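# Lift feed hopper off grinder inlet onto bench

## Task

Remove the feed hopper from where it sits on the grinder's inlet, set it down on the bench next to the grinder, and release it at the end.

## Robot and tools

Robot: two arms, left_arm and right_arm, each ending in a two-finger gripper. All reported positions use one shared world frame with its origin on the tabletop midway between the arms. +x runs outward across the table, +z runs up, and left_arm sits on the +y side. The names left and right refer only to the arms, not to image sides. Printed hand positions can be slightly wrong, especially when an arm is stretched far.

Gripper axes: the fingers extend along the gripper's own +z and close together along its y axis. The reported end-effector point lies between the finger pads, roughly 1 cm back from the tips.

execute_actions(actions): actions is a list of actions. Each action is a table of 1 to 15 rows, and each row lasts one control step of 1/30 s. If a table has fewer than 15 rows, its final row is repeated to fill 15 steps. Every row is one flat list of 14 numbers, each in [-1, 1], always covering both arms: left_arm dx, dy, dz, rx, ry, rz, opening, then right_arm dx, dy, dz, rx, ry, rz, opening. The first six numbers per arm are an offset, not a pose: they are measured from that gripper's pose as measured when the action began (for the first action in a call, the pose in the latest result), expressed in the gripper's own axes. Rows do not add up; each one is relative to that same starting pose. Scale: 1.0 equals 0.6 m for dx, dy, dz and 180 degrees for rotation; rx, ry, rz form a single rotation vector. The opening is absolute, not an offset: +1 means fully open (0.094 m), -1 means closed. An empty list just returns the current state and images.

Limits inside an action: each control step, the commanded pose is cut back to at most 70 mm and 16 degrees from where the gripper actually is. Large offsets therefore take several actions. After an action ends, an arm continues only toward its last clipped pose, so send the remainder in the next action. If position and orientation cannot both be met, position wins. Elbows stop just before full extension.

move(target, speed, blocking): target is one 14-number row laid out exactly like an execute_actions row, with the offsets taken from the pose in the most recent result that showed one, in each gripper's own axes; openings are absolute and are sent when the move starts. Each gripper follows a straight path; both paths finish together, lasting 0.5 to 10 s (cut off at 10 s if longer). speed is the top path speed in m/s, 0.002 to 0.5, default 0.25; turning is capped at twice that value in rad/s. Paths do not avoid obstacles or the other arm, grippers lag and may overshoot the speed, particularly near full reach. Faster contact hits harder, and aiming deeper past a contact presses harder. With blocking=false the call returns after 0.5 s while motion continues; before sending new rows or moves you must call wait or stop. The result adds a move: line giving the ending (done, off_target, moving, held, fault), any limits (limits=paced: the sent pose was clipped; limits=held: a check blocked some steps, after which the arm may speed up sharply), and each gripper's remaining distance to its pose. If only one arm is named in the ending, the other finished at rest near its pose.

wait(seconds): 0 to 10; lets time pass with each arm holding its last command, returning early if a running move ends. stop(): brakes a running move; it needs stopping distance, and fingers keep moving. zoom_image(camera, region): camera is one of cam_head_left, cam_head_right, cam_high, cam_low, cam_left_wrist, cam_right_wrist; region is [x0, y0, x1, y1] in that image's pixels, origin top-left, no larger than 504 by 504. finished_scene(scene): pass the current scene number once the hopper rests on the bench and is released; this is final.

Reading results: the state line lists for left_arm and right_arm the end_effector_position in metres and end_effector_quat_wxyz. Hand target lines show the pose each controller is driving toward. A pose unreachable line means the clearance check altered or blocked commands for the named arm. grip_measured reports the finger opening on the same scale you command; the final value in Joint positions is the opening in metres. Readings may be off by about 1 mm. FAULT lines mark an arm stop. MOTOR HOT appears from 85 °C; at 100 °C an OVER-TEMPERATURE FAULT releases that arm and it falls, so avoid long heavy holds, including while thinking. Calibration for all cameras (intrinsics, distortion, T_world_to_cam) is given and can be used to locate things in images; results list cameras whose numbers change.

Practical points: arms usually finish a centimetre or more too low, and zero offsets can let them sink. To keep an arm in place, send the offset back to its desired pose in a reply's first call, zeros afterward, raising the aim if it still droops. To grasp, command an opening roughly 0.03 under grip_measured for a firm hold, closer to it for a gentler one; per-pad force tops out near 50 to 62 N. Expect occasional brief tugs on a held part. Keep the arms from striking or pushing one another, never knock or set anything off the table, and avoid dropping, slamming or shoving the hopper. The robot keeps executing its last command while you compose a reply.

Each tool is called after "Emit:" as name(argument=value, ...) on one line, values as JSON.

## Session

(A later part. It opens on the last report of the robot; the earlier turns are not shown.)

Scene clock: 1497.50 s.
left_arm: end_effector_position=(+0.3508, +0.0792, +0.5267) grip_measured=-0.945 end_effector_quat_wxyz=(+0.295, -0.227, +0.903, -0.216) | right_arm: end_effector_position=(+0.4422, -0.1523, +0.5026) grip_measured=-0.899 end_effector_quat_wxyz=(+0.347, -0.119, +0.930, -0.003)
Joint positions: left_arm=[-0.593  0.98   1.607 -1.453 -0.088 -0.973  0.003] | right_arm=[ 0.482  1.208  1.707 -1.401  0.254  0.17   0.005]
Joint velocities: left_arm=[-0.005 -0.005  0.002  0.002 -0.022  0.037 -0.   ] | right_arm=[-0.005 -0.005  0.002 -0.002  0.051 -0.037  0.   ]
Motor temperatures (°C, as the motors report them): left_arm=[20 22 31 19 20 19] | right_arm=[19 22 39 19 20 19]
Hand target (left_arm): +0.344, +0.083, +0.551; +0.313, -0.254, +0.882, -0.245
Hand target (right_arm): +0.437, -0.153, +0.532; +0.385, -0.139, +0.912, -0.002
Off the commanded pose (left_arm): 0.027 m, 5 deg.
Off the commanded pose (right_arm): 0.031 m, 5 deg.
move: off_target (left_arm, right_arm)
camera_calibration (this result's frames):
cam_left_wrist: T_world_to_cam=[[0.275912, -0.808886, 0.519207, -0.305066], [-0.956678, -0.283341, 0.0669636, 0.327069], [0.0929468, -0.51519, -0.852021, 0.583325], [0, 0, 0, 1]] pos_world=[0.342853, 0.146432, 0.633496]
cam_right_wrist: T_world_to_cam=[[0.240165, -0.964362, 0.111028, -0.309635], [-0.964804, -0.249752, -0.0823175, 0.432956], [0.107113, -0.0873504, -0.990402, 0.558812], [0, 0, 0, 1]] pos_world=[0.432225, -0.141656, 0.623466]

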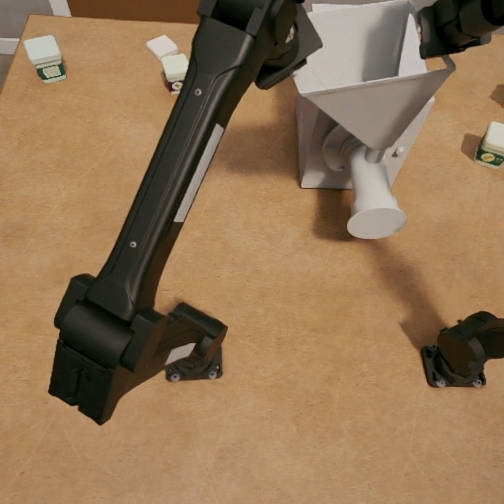

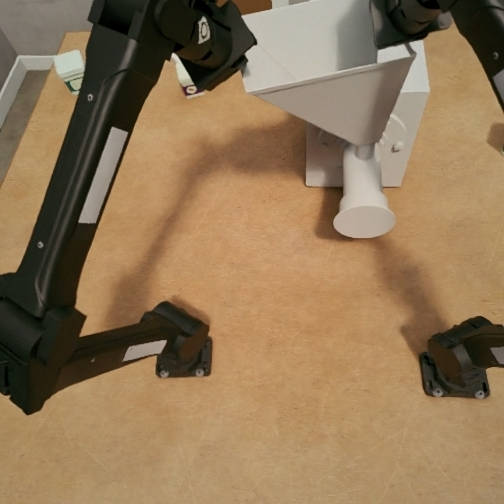

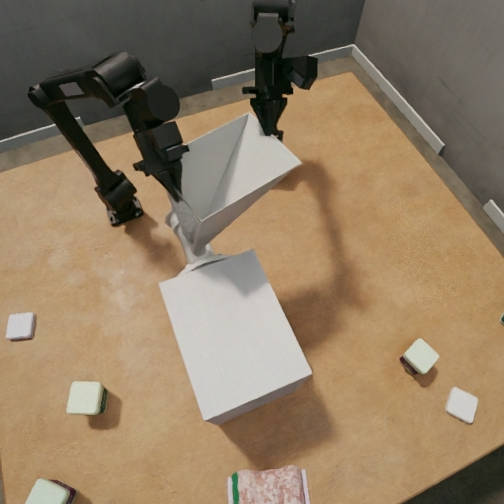

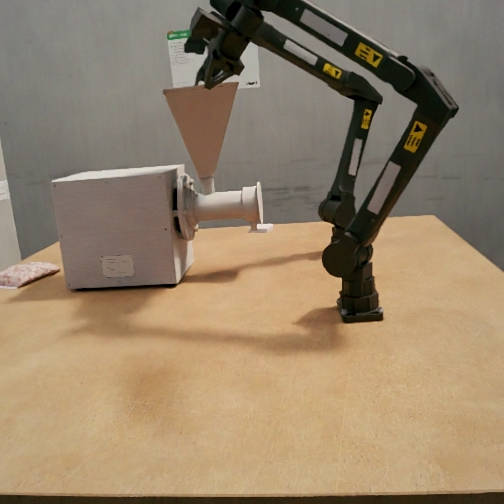

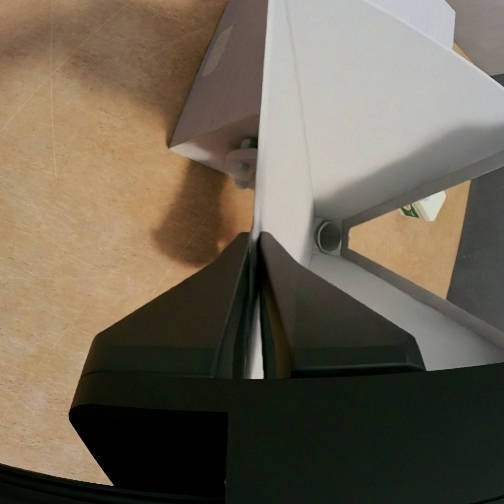

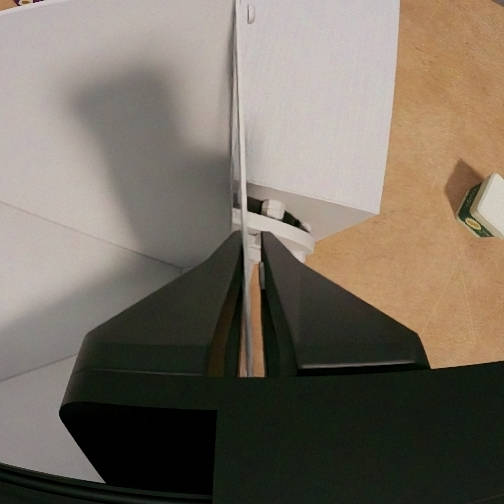

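Emit:
move(target=[-0.0507, -0.0611, -0.0856, 0, 0, 0, -1, -0.0752, -0.0103, -0.0884, 0, 0, 0, -1], speed=0.02)

Scene clock: 1605.67 s.
left_arm: end_effector_position=(+0.3549, +0.0764, +0.5317) grip_measured=-0.912 end_effector_quat_wxyz=(+0.245, -0.211, +0.932, -0.163) | right_arm: end_effector_position=(+0.4429, -0.1565, +0.5034) grip_measured=-0.886 end_effector_quat_wxyz=(+0.276, -0.109, +0.955, -0.022)
Joint positions: left_arm=[-0.593  1.101  1.768 -1.647 -0.085 -0.935  0.004] | right_arm=[ 0.468  1.313  1.863 -1.609  0.241  0.208  0.005]
Joint velocities: left_arm=[-0.005 -0.005  0.002  0.012 -0.007 -0.037 -0.001] | right_arm=[-0.015  0.015 -0.002  0.002 -0.007  0.007 -0.001]
Motor temperatures (°C, as the motors report them): left_arm=[20 21 31 19 20 19] | right_arm=[19 22 40 19 20 20]
Hand target (left_arm): +0.344, +0.082, +0.593; +0.295, -0.226, +0.903, -0.218
Hand target (right_arm): +0.435, -0.156, +0.569; +0.348, -0.118, +0.930, -0.004
Off the commanded pose (left_arm): 0.065 m, 9 deg.
Off the commanded pose (right_arm): 0.069 m, 9 deg.
move: off_target (left_arm, right_arm)
camera_calibration (this result's frames):
cam_left_wrist: T_world_to_cam=[[0.307371, -0.862633, 0.401731, -0.255688], [-0.951025, -0.263923, 0.160925, 0.276404], [-0.0327929, -0.43152, -0.901507, 0.650264], [0, 0, 0, 1]] pos_world=[0.362783, 0.132987, 0.644455]
cam_right_wrist: T_world_to_cam=[[0.220916, -0.967732, 0.121203, -0.311117], [-0.974464, -0.213894, 0.0683301, 0.366636], [-0.0402006, -0.133203, -0.990273, 0.617168], [0, 0, 0, 1]] pos_world=[0.450815, -0.140448, 0.623821]

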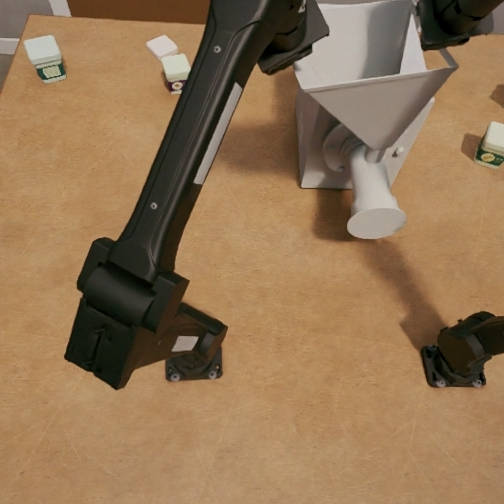

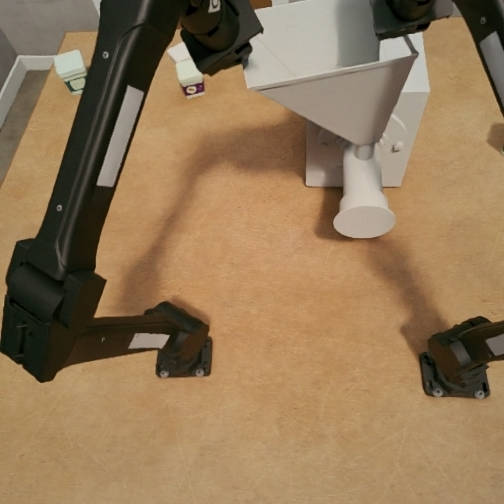

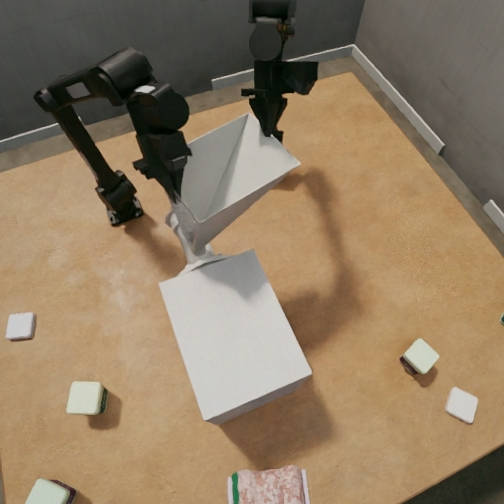

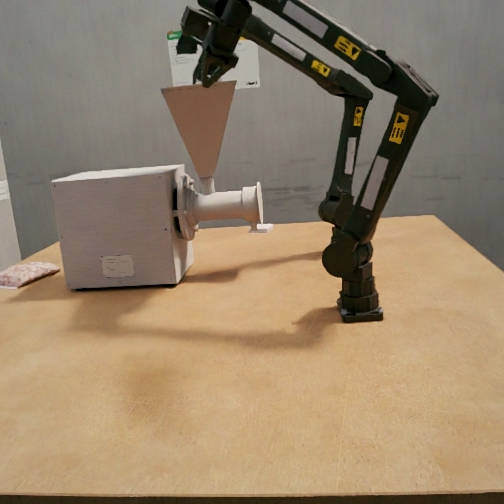

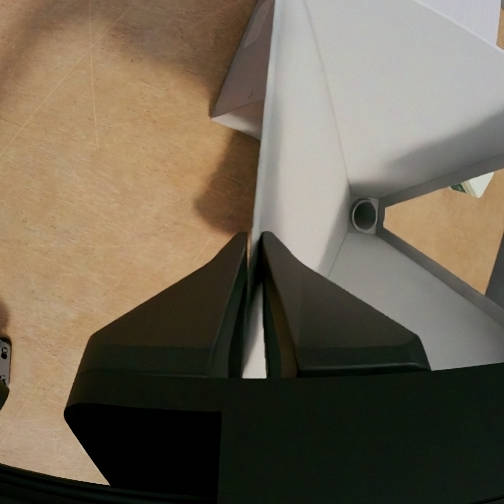

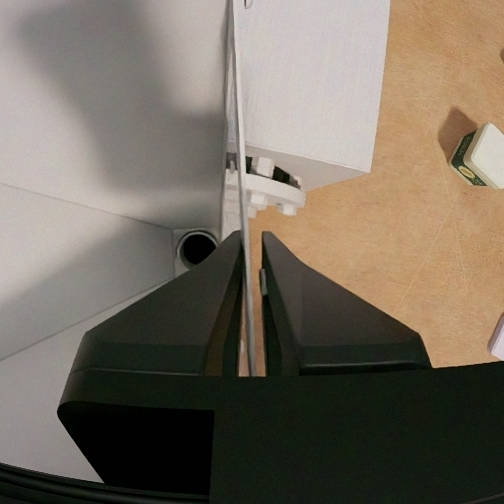

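Emit:
execute_actions(actions=[])

Scene clock: 1626.33 s.
left_arm: end_effector_position=(+0.3549, +0.0764, +0.5317) grip_measured=-0.912 end_effector_quat_wxyz=(+0.245, -0.211, +0.932, -0.163) | right_arm: end_effector_position=(+0.4428, -0.1566, +0.5035) grip_measured=-0.886 end_effector_quat_wxyz=(+0.276, -0.109, +0.955, -0.022)
Joint positions: left_arm=[-0.593  1.101  1.768 -1.647 -0.085 -0.935  0.004] | right_arm=[ 0.468  1.313  1.863 -1.61   0.241  0.208  0.005]
Joint velocities: left_arm=[-0.005 -0.005  0.002  0.007 -0.051 -0.037  0.001] | right_arm=[-0.005 -0.015 -0.012 -0.002 -0.066  0.007  0.   ]
Motor temperatures (°C, as the motors report them): left_arm=[20 22 36 19 20 19] | right_arm=[19 22 47 19 20 19]
Hand target (left_arm): +0.344, +0.082, +0.593; +0.295, -0.226, +0.903, -0.218
Hand target (right_arm): +0.435, -0.157, +0.569; +0.348, -0.118, +0.930, -0.004
Off the commanded pose (left_arm): 0.065 m, 9 deg.
Off the commanded pose (right_arm): 0.069 m, 9 deg.
camera_calibration (this result's frames):
cam_left_wrist: T_world_to_cam=[[0.307371, -0.862633, 0.401731, -0.255688], [-0.951025, -0.263923, 0.160925, 0.276404], [-0.0327929, -0.43152, -0.901507, 0.650264], [0, 0, 0, 1]] pos_world=[0.362783, 0.132987, 0.644455]
cam_right_wrist: T_world_to_cam=[[0.220916, -0.967732, 0.121203, -0.311152], [-0.974464, -0.213894, 0.0683301, 0.366555], [-0.0402006, -0.133203, -0.990273, 0.617283], [0, 0, 0, 1]] pos_world=[0.450748, -0.140484, 0.623945]

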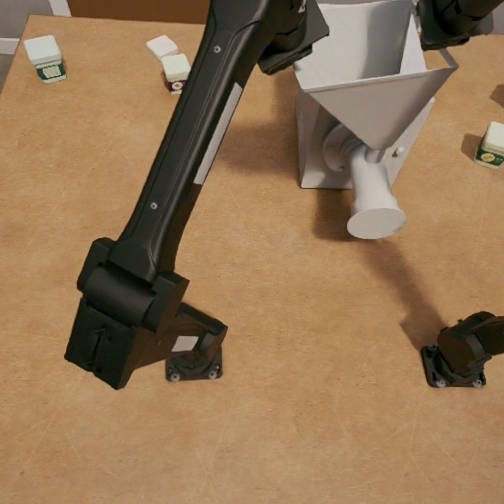

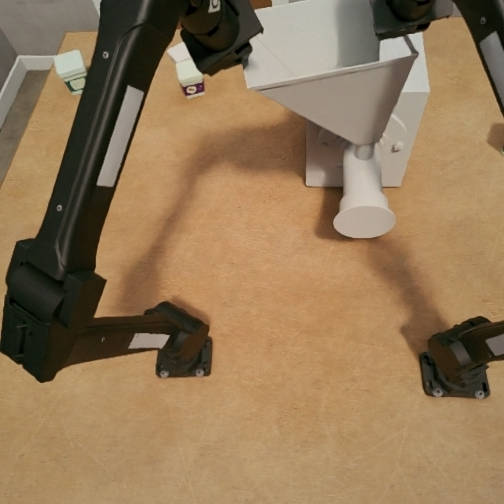

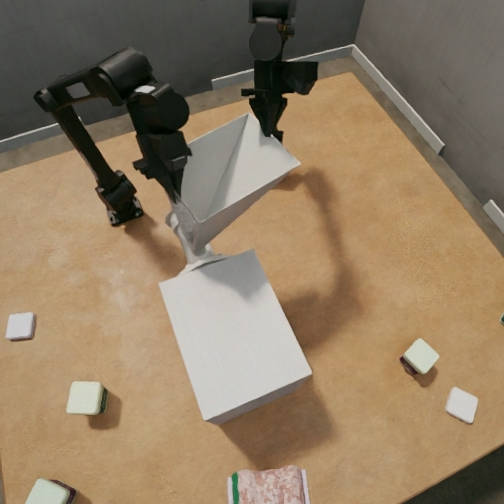

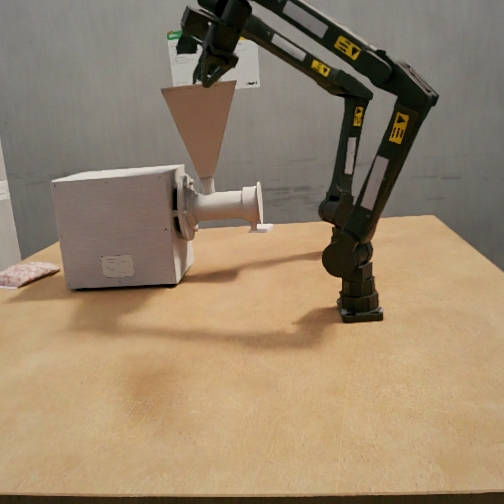

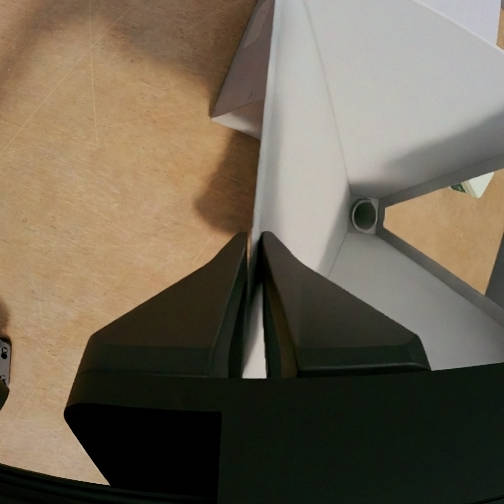

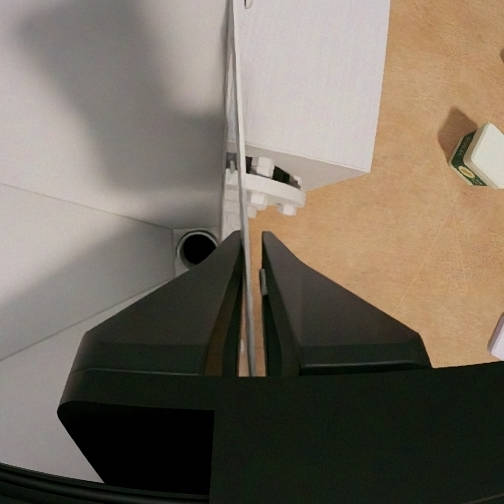

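Emit:
move(target=[0,0,0,0,0,0,-0.945, 0,0,0,0,0,0,-0.92], speed=0.05)

Emit:
zoom_image(camera="cam_head_left", region=[290, 90, 450, 250])

Emit:
zoom_image(camera="cam_head_right", region=[290, 90, 450, 250])

Scene clock: 1632.73 s.
left_arm: end_effector_position=(+0.3541, +0.0768, +0.5290) grip_measured=-0.912 end_effector_quat_wxyz=(+0.244, -0.203, +0.935, -0.159) | right_arm: end_effector_position=(+0.4430, -0.1555, +0.5013) grip_measured=-0.886 end_effector_quat_wxyz=(+0.273, -0.107, +0.956, -0.017)
Joint positions: left_arm=[-0.593  1.098  1.76  -1.647 -0.085 -0.917  0.004] | right_arm=[ 0.466  1.314  1.859 -1.608  0.23   0.214  0.005]
Joint velocities: left_arm=[ 0.005 -0.015 -0.017  0.002 -0.037 -0.051 -0.001] | right_arm=[-0.005 -0.015 -0.012  0.007 -0.022  0.037 -0.001]
Motor temperatures (°C, as the motors report them): left_arm=[20 21 37 19 20 19] | right_arm=[19 22 47 19 20 19]
Hand target (left_arm): +0.355, +0.076, +0.532; +0.245, -0.211, +0.932, -0.163
Hand target (right_arm): +0.443, -0.157, +0.503; +0.276, -0.109, +0.955, -0.022
Off the commanded pose (left_arm): 0.003 m, 1 deg.
Off the commanded pose (right_arm): 0.002 m, 1 deg.
move: done
camera_calibration (this result's frames):
cam_left_wrist: T_world_to_cam=[[0.295532, -0.871554, 0.391221, -0.243595], [-0.954474, -0.252012, 0.159591, 0.277183], [-0.0404997, -0.420575, -0.906353, 0.652434], [0, 0, 0, 1]] pos_world=[0.362978, 0.131945, 0.6424]
cam_right_wrist: T_world_to_cam=[[0.220079, -0.969279, 0.109835, -0.304056], [-0.974311, -0.212903, 0.0734132, 0.364663], [-0.0477736, -0.12317, -0.991235, 0.620638], [0, 0, 0, 1]] pos_world=[0.451862, -0.140633, 0.621823]

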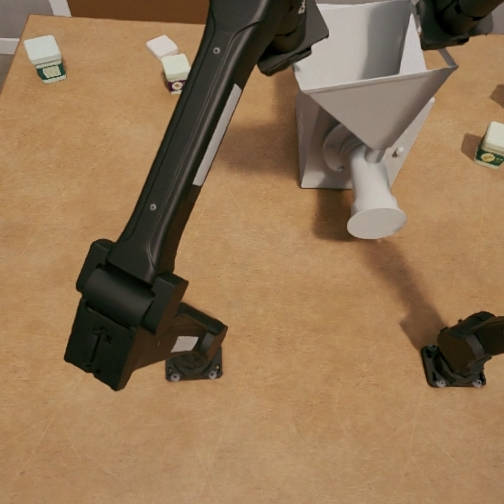

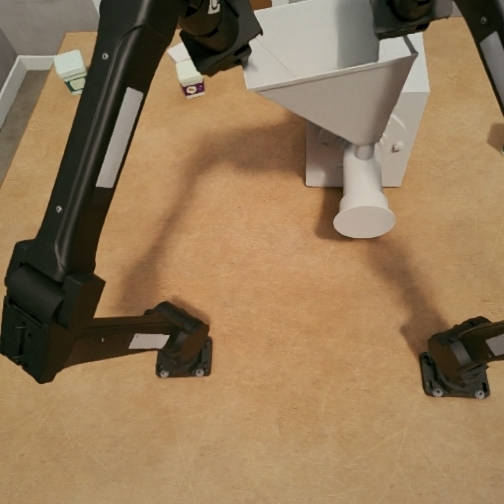

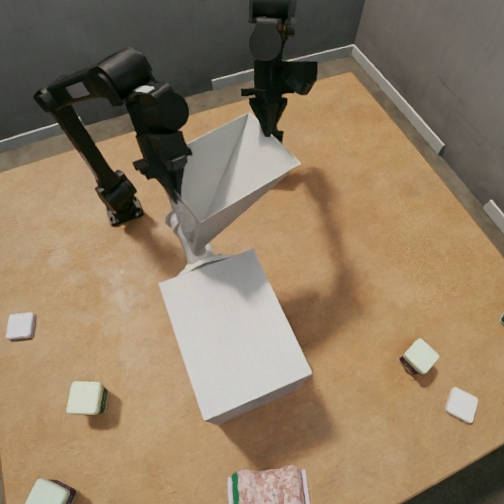

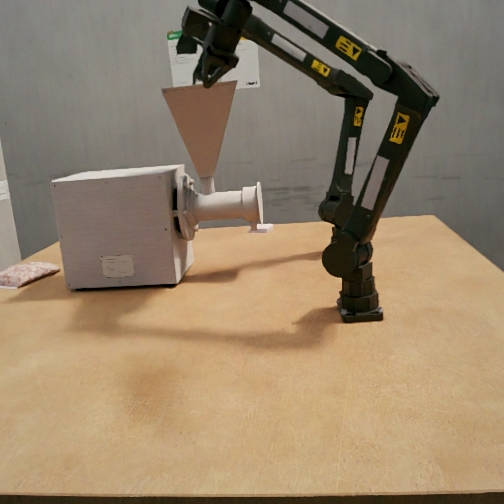

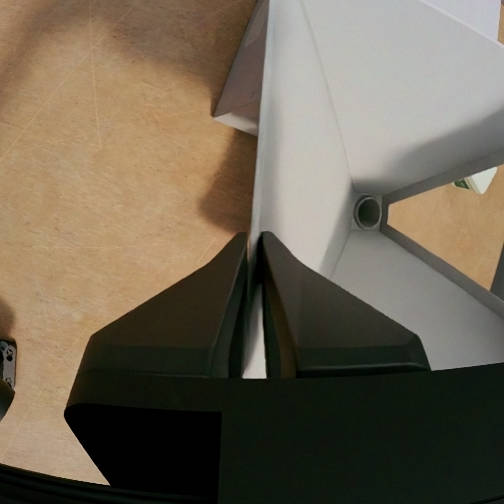

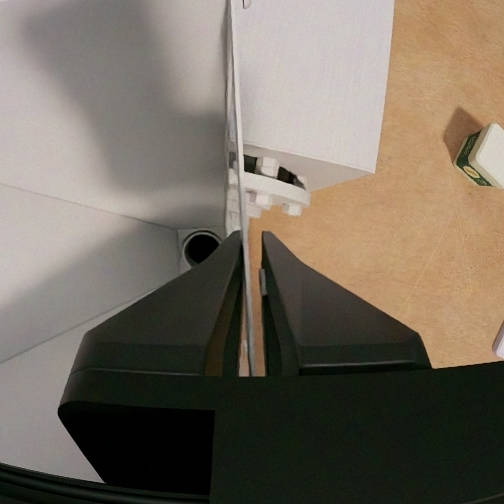

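Region (290, 90, 450, 250) of cam_head_left's 504x504 image, scaled by 3.150, with more detail than that image has.

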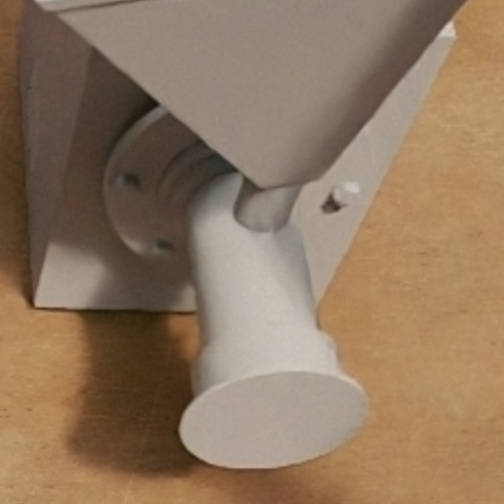

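Region (290, 90, 450, 250) of cam_head_right's 504x504 image, scaled by 3.150, with more detail than that image has.

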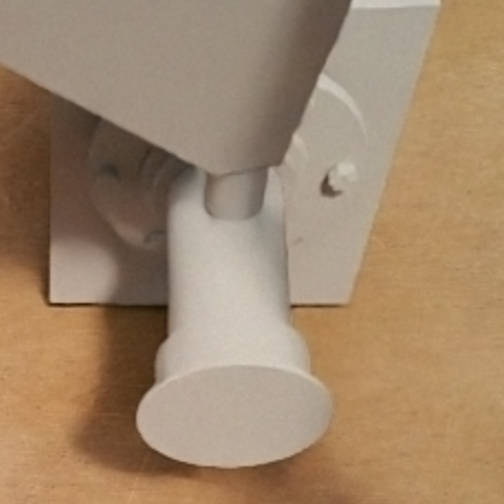

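Emit:
zoom_image(camera="cam_left_wrist", region=[310, 160, 430, 280])

Emit:
zoom_image(camera="cam_right_wrist", region=[150, 140, 330, 320])

Emit:
zoom_image(camera="cam_low", region=[160, 150, 280, 270])

Region (310, 160, 430, 280) of cam_left_wrist's 504x504 image, scaled by 4.200, with more detail than that image has.

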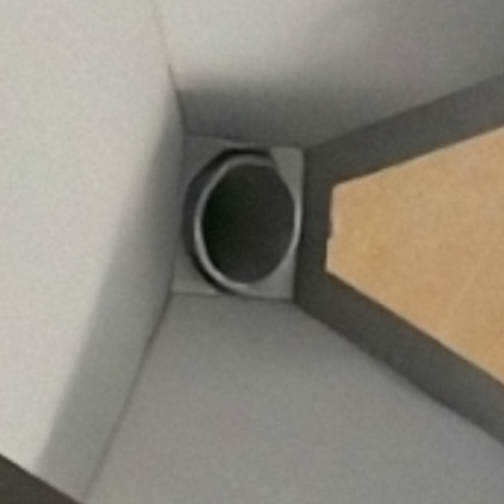

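Region (150, 140, 330, 320) of cam_right_wrist's 504x504 image, scaled by 2.800, with more detail than that image has.

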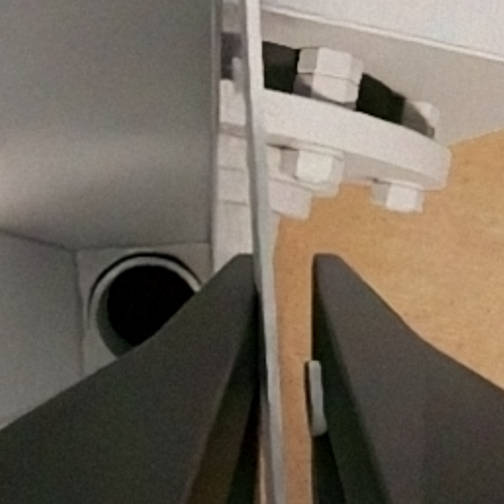

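Region (160, 150, 280, 270) of cam_low's 504x504 image, scaled by 4.200, with more detail than that image has.

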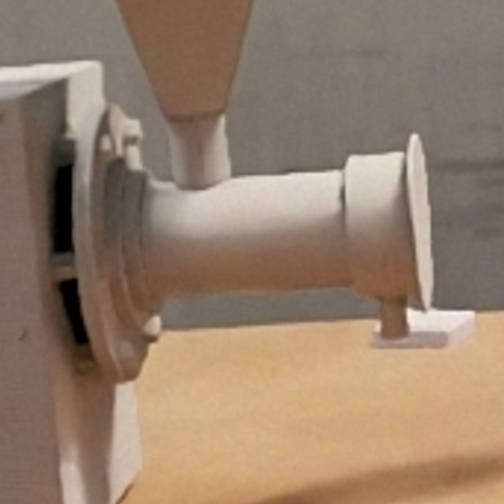

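Emit:
move(target=[0,0,0,0,0,0,-0.3, 0,0,0,0,0,0,-0.3], speed=0.05)

Emit:
move(target=[0,0,-0.13,0,0,0,-0.3, 0,0,-0.13,0,0,0,-0.3], speed=0.1)

Scene clock: 1753.43 s.
left_arm: end_effector_position=(+0.3542, +0.0767, +0.5265) grip_measured=-0.303 end_effector_quat_wxyz=(+0.242, -0.203, +0.936, -0.157) | right_arm: end_effector_position=(+0.4430, -0.1556, +0.5013) grip_measured=-0.302 end_effector_quat_wxyz=(+0.273, -0.107, +0.956, -0.017)
Joint positions: left_arm=[-0.593  1.098  1.755 -1.647 -0.085 -0.917  0.033] | right_arm=[ 0.466  1.314  1.859 -1.608  0.23   0.214  0.033]
Joint velocities: left_arm=[-0.005 -0.015 -0.002  0.017 -0.051 -0.007  0.   ] | right_arm=[-0.005 -0.005 -0.012 -0.007 -0.007  0.007 -0.   ]
Motor temperatures (°C, as the motors report them): left_arm=[20 21 29 19 20 19] | right_arm=[19 22 38 19 20 19]
Hand target (left_arm): +0.354, +0.077, +0.529; +0.244, -0.203, +0.935, -0.159
Hand target (right_arm): +0.443, -0.156, +0.501; +0.273, -0.107, +0.956, -0.017
Off the commanded pose (left_arm): 0.003 m, 0 deg.
Off the commanded pose (right_arm): 0.000 m, 0 deg.
move: done
camera_calibration (this result's frames):
cam_left_wrist: T_world_to_cam=[[0.29747, -0.872652, 0.387285, -0.241261], [-0.953669, -0.252468, 0.163629, 0.275324], [-0.0450142, -0.418016, -0.907324, 0.652054], [0, 0, 0, 1]] pos_world=[0.363687, 0.131542, 0.64001]
cam_right_wrist: T_world_to_cam=[[0.219569, -0.969381, 0.109958, -0.303971], [-0.974431, -0.212399, 0.0732875, 0.364867], [-0.0476886, -0.123238, -0.991231, 0.620594], [0, 0, 0, 1]] pos_world=[0.451875, -0.140686, 0.621836]

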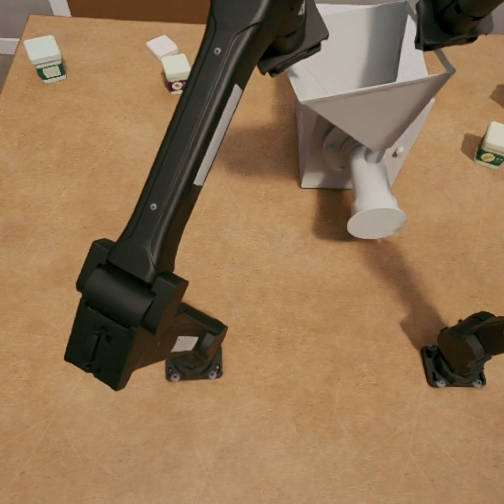

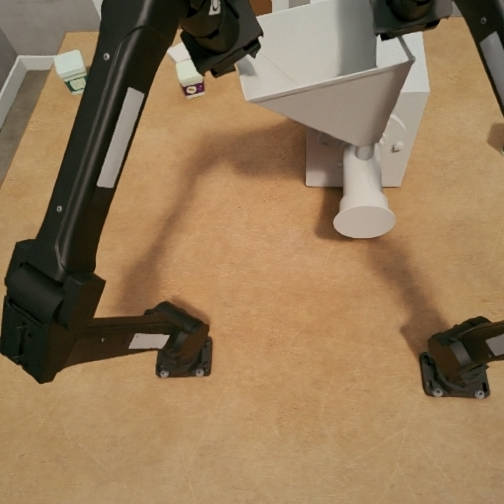

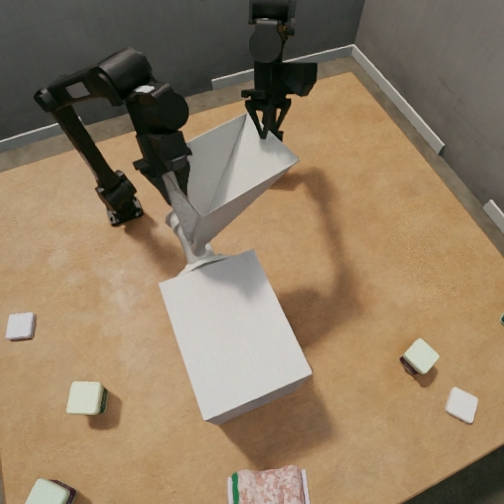

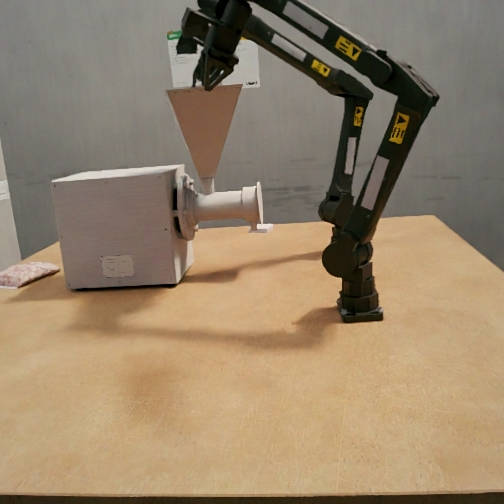

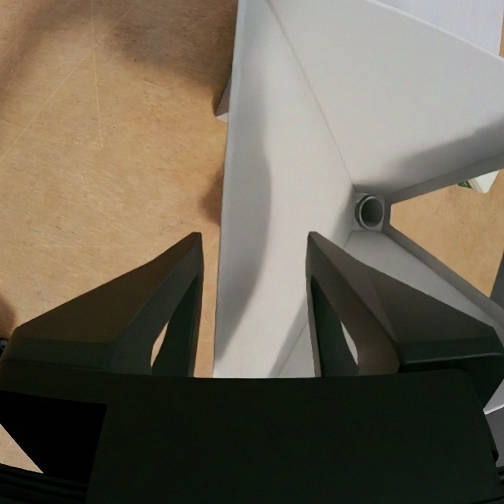

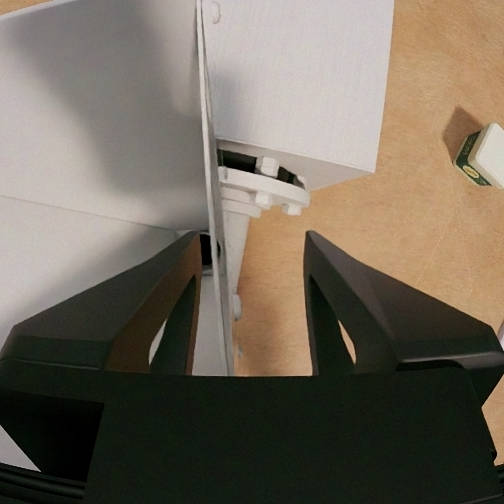

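Scene clock: 1754.67 s.
left_arm: end_effector_position=(+0.3188, +0.0938, +0.5739) grip_measured=-0.303 end_effector_quat_wxyz=(+0.277, -0.197, +0.922, -0.184) | right_arm: end_effector_position=(+0.4046, -0.1596, +0.5495) grip_measured=-0.302 end_effector_quat_wxyz=(+0.298, -0.113, +0.948, -0.011)
Joint positions: left_arm=[-0.607  1.041  1.841 -1.7   -0.096 -0.917  0.033] | right_arm=[ 0.514  1.271  1.955 -1.699  0.257  0.233  0.033]
Joint velocities: left_arm=[-0.005 -0.005  0.002 -0.007 -0.007  0.022  0.001] | right_arm=[-0.005 -0.005 -0.012  0.017 -0.066  0.007  0.   ]
Motor temperatures (°C, as the motors report them): left_arm=[20 21 29 19 20 19] | right_arm=[19 22 38 19 20 19]
Hand target (left_arm): +0.314, +0.093, +0.590; +0.287, -0.195, +0.917, -0.197
Hand target (right_arm): +0.401, -0.158, +0.566; +0.314, -0.111, +0.943, -0.002
Off the commanded pose (left_arm): 0.018 m, 5 deg.
Off the commanded pose (right_arm): 0.018 m, 3 deg.
joint sent to its limit (left arm) — the command would take joint 4 (wrist pitch) past its lower limit, so that joint was sent only as far as its limit.
joint sent to its limit (right arm) — the command would take joint 4 (wrist pitch) past its lower limit, so that joint was sent only as far as its limit.
move: off_target (left_arm, right_arm)
camera_calibration (this result's frames):
cam_left_wrist: T_world_to_cam=[[0.255558, -0.859012, 0.443608, -0.254339], [-0.96641, -0.239897, 0.0921967, 0.281986], [0.0272223, -0.452269, -0.891466, 0.671654], [0, 0, 0, 1]] pos_world=[0.319229, 0.152936, 0.685586]
cam_right_wrist: T_world_to_cam=[[0.231887, -0.966718, 0.108092, -0.308319], [-0.972725, -0.231121, 0.0197369, 0.348826], [0.0059023, -0.10972, -0.993945, 0.647957], [0, 0, 0, 1]] pos_world=[0.406982, -0.146342, 0.670476]

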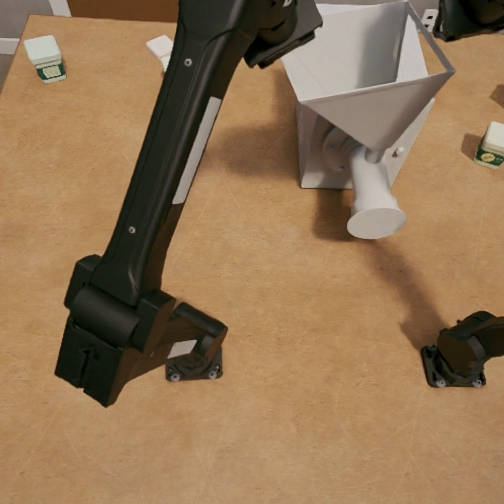

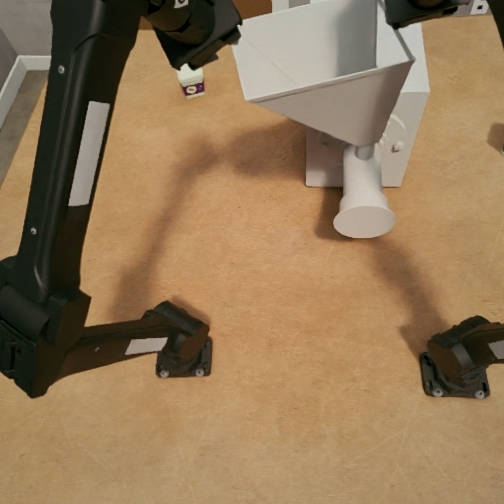

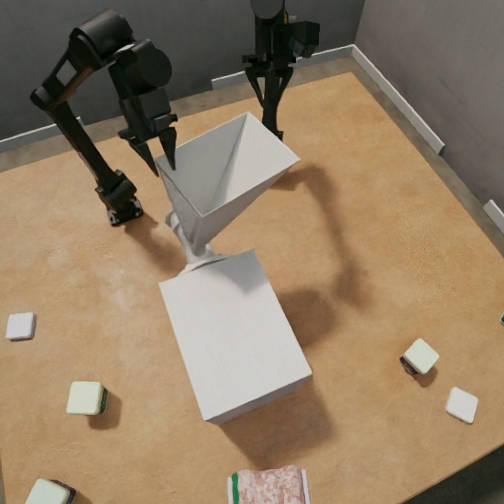

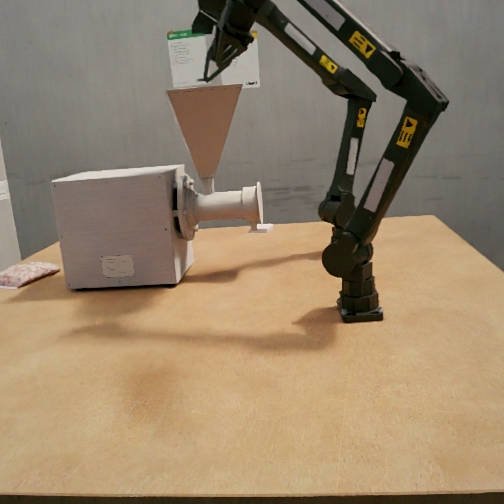

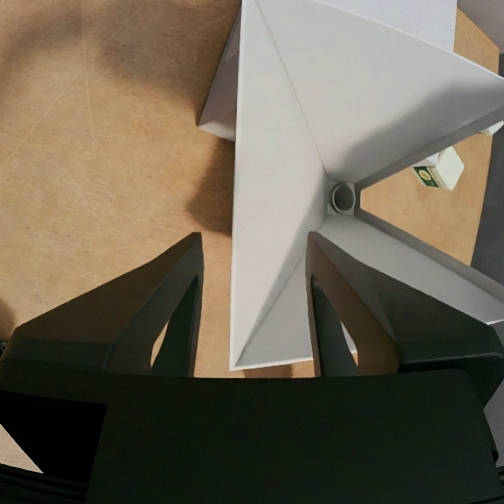

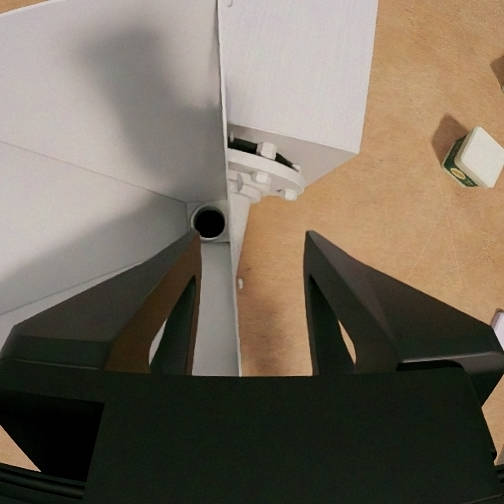

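Emit:
move(target=[0.033,0.239,-0.049,0,0,0,-0.3, 0.0,0.0,0.0,0,0,0,0.0], speed=0.15)

Scene clock: 1828.10 s.
left_arm: end_effector_position=(+0.2515, +0.2073, +0.5218) grip_measured=-0.303 end_effector_quat_wxyz=(+0.298, -0.202, +0.914, -0.186) | right_arm: end_effector_position=(+0.4046, -0.1596, +0.5495) grip_measured=-0.002 end_effector_quat_wxyz=(+0.298, -0.113, +0.948, -0.011)
Joint positions: left_arm=[ 0.024  0.739  1.538 -1.702  0.285 -0.433  0.033] | right_arm=[ 0.514  1.271  1.955 -1.699  0.257  0.233  0.047]
Joint velocities: left_arm=[ 0.005 -0.005 -0.022  0.017 -0.051 -0.051  0.   ] | right_arm=[-0.005 -0.005  0.007  0.002 -0.007  0.007 -0.001]
Motor temperatures (°C, as the motors report them): left_arm=[20 21 30 19 19 19] | right_arm=[19 22 40 19 20 19]
Hand target (left_arm): +0.250, +0.209, +0.523; +0.300, -0.200, +0.915, -0.183
Hand target (right_arm): +0.405, -0.160, +0.549; +0.298, -0.113, +0.948, -0.011
Off the commanded pose (left_arm): 0.007 m, 3 deg.
Off the commanded pose (right_arm): 0.000 m, 0 deg.
joint sent to its limit (left arm) — the command would take joint 4 (wrist pitch) past its lower limit, so that joint was sent only as far as its limit.
move: off_target (left_arm)
camera_calibration (this result's frames):
cam_left_wrist: T_world_to_cam=[[0.252714, -0.853906, 0.45495, -0.12278], [-0.96472, -0.258263, 0.0511392, 0.273772], [0.0738286, -0.451823, -0.889047, 0.665363], [0, 0, 0, 1]] pos_world=[0.246019, 0.266489, 0.633397]
cam_right_wrist: T_world_to_cam=[[0.231586, -0.966814, 0.107878, -0.308095], [-0.972797, -0.230821, 0.0197042, 0.348921], [0.00585013, -0.109507, -0.993969, 0.648026], [0, 0, 0, 1]] pos_world=[0.406989, -0.146369, 0.670479]

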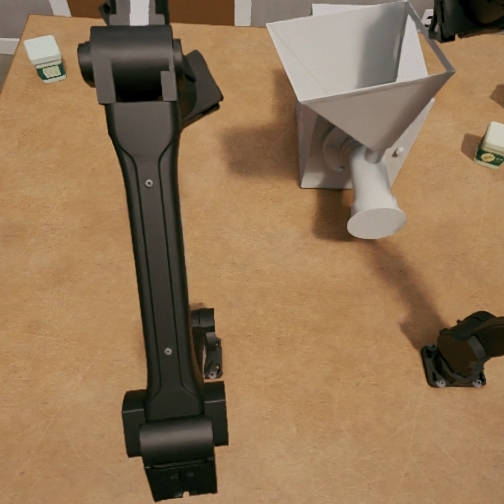

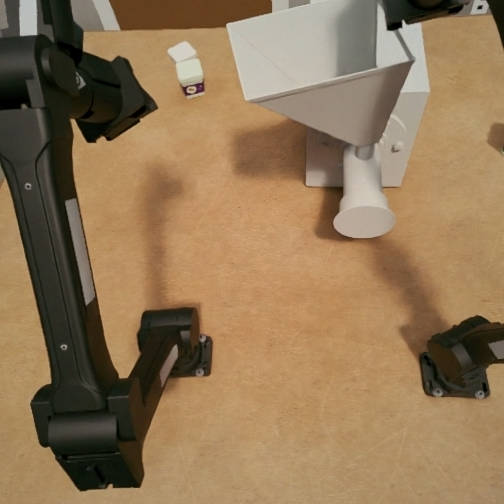

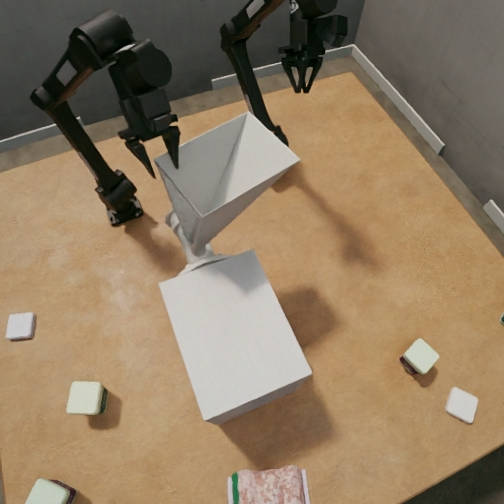

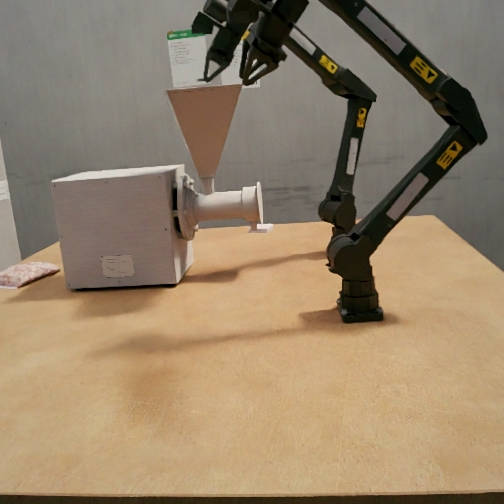

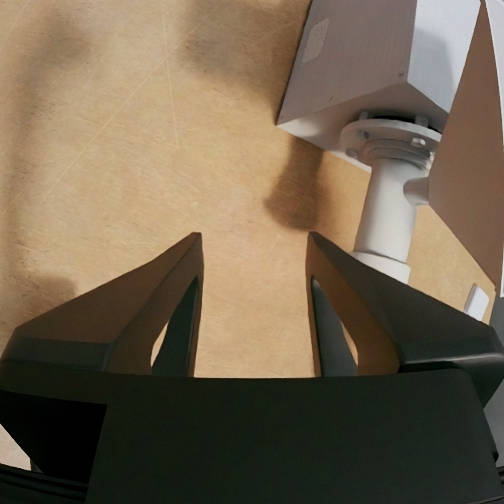

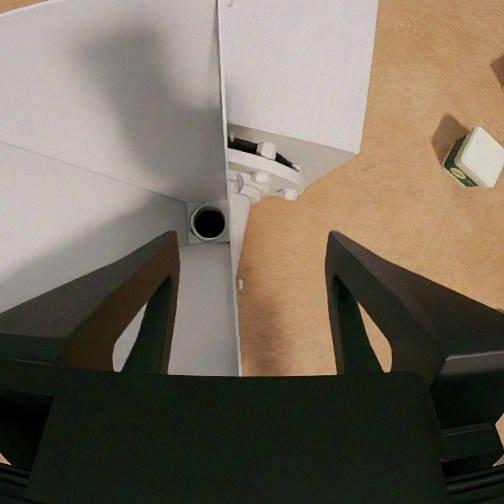

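Emit:
zoom_image(camera="cam_low", region=[160, 20, 270, 100])

Emit:
zoom_image(camera="cam_low", region=[90, 240, 150, 290])

Emit:
zoom_image(camera="cam_left_wrist", region=[270, 0, 504, 300])

Region (160, 20, 270, 100) of cam_low's 504x504 image, scaled by 4.582, with more detail than that image has; it fills the top 367 rows of this view, and the rest is white.

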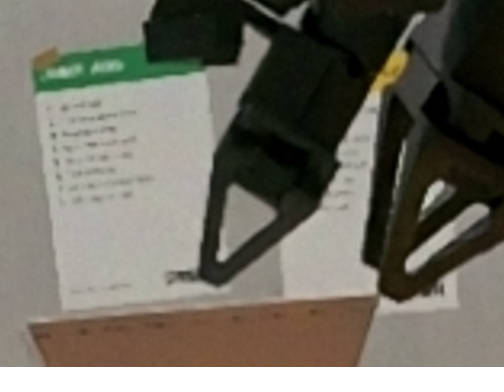

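Region (90, 240, 150, 290) of cam_low's 504x504 image, scaled by 8.400, with more detail than that image has.

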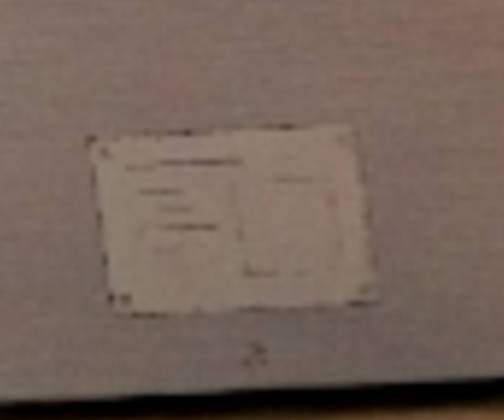

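Region (270, 0, 504, 300) of cam_left_wrist's 504x504 image, scaled by 1.680, with more detail than that image has; it fills the left 393 columns of this view, and the rest is white.

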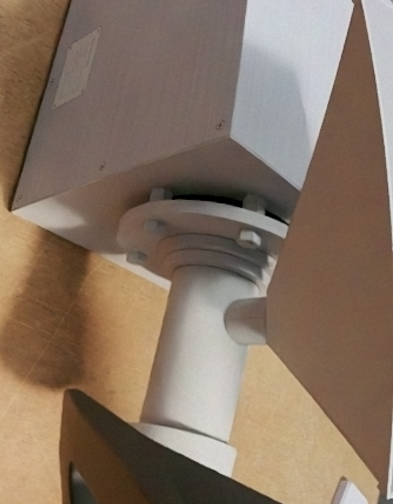

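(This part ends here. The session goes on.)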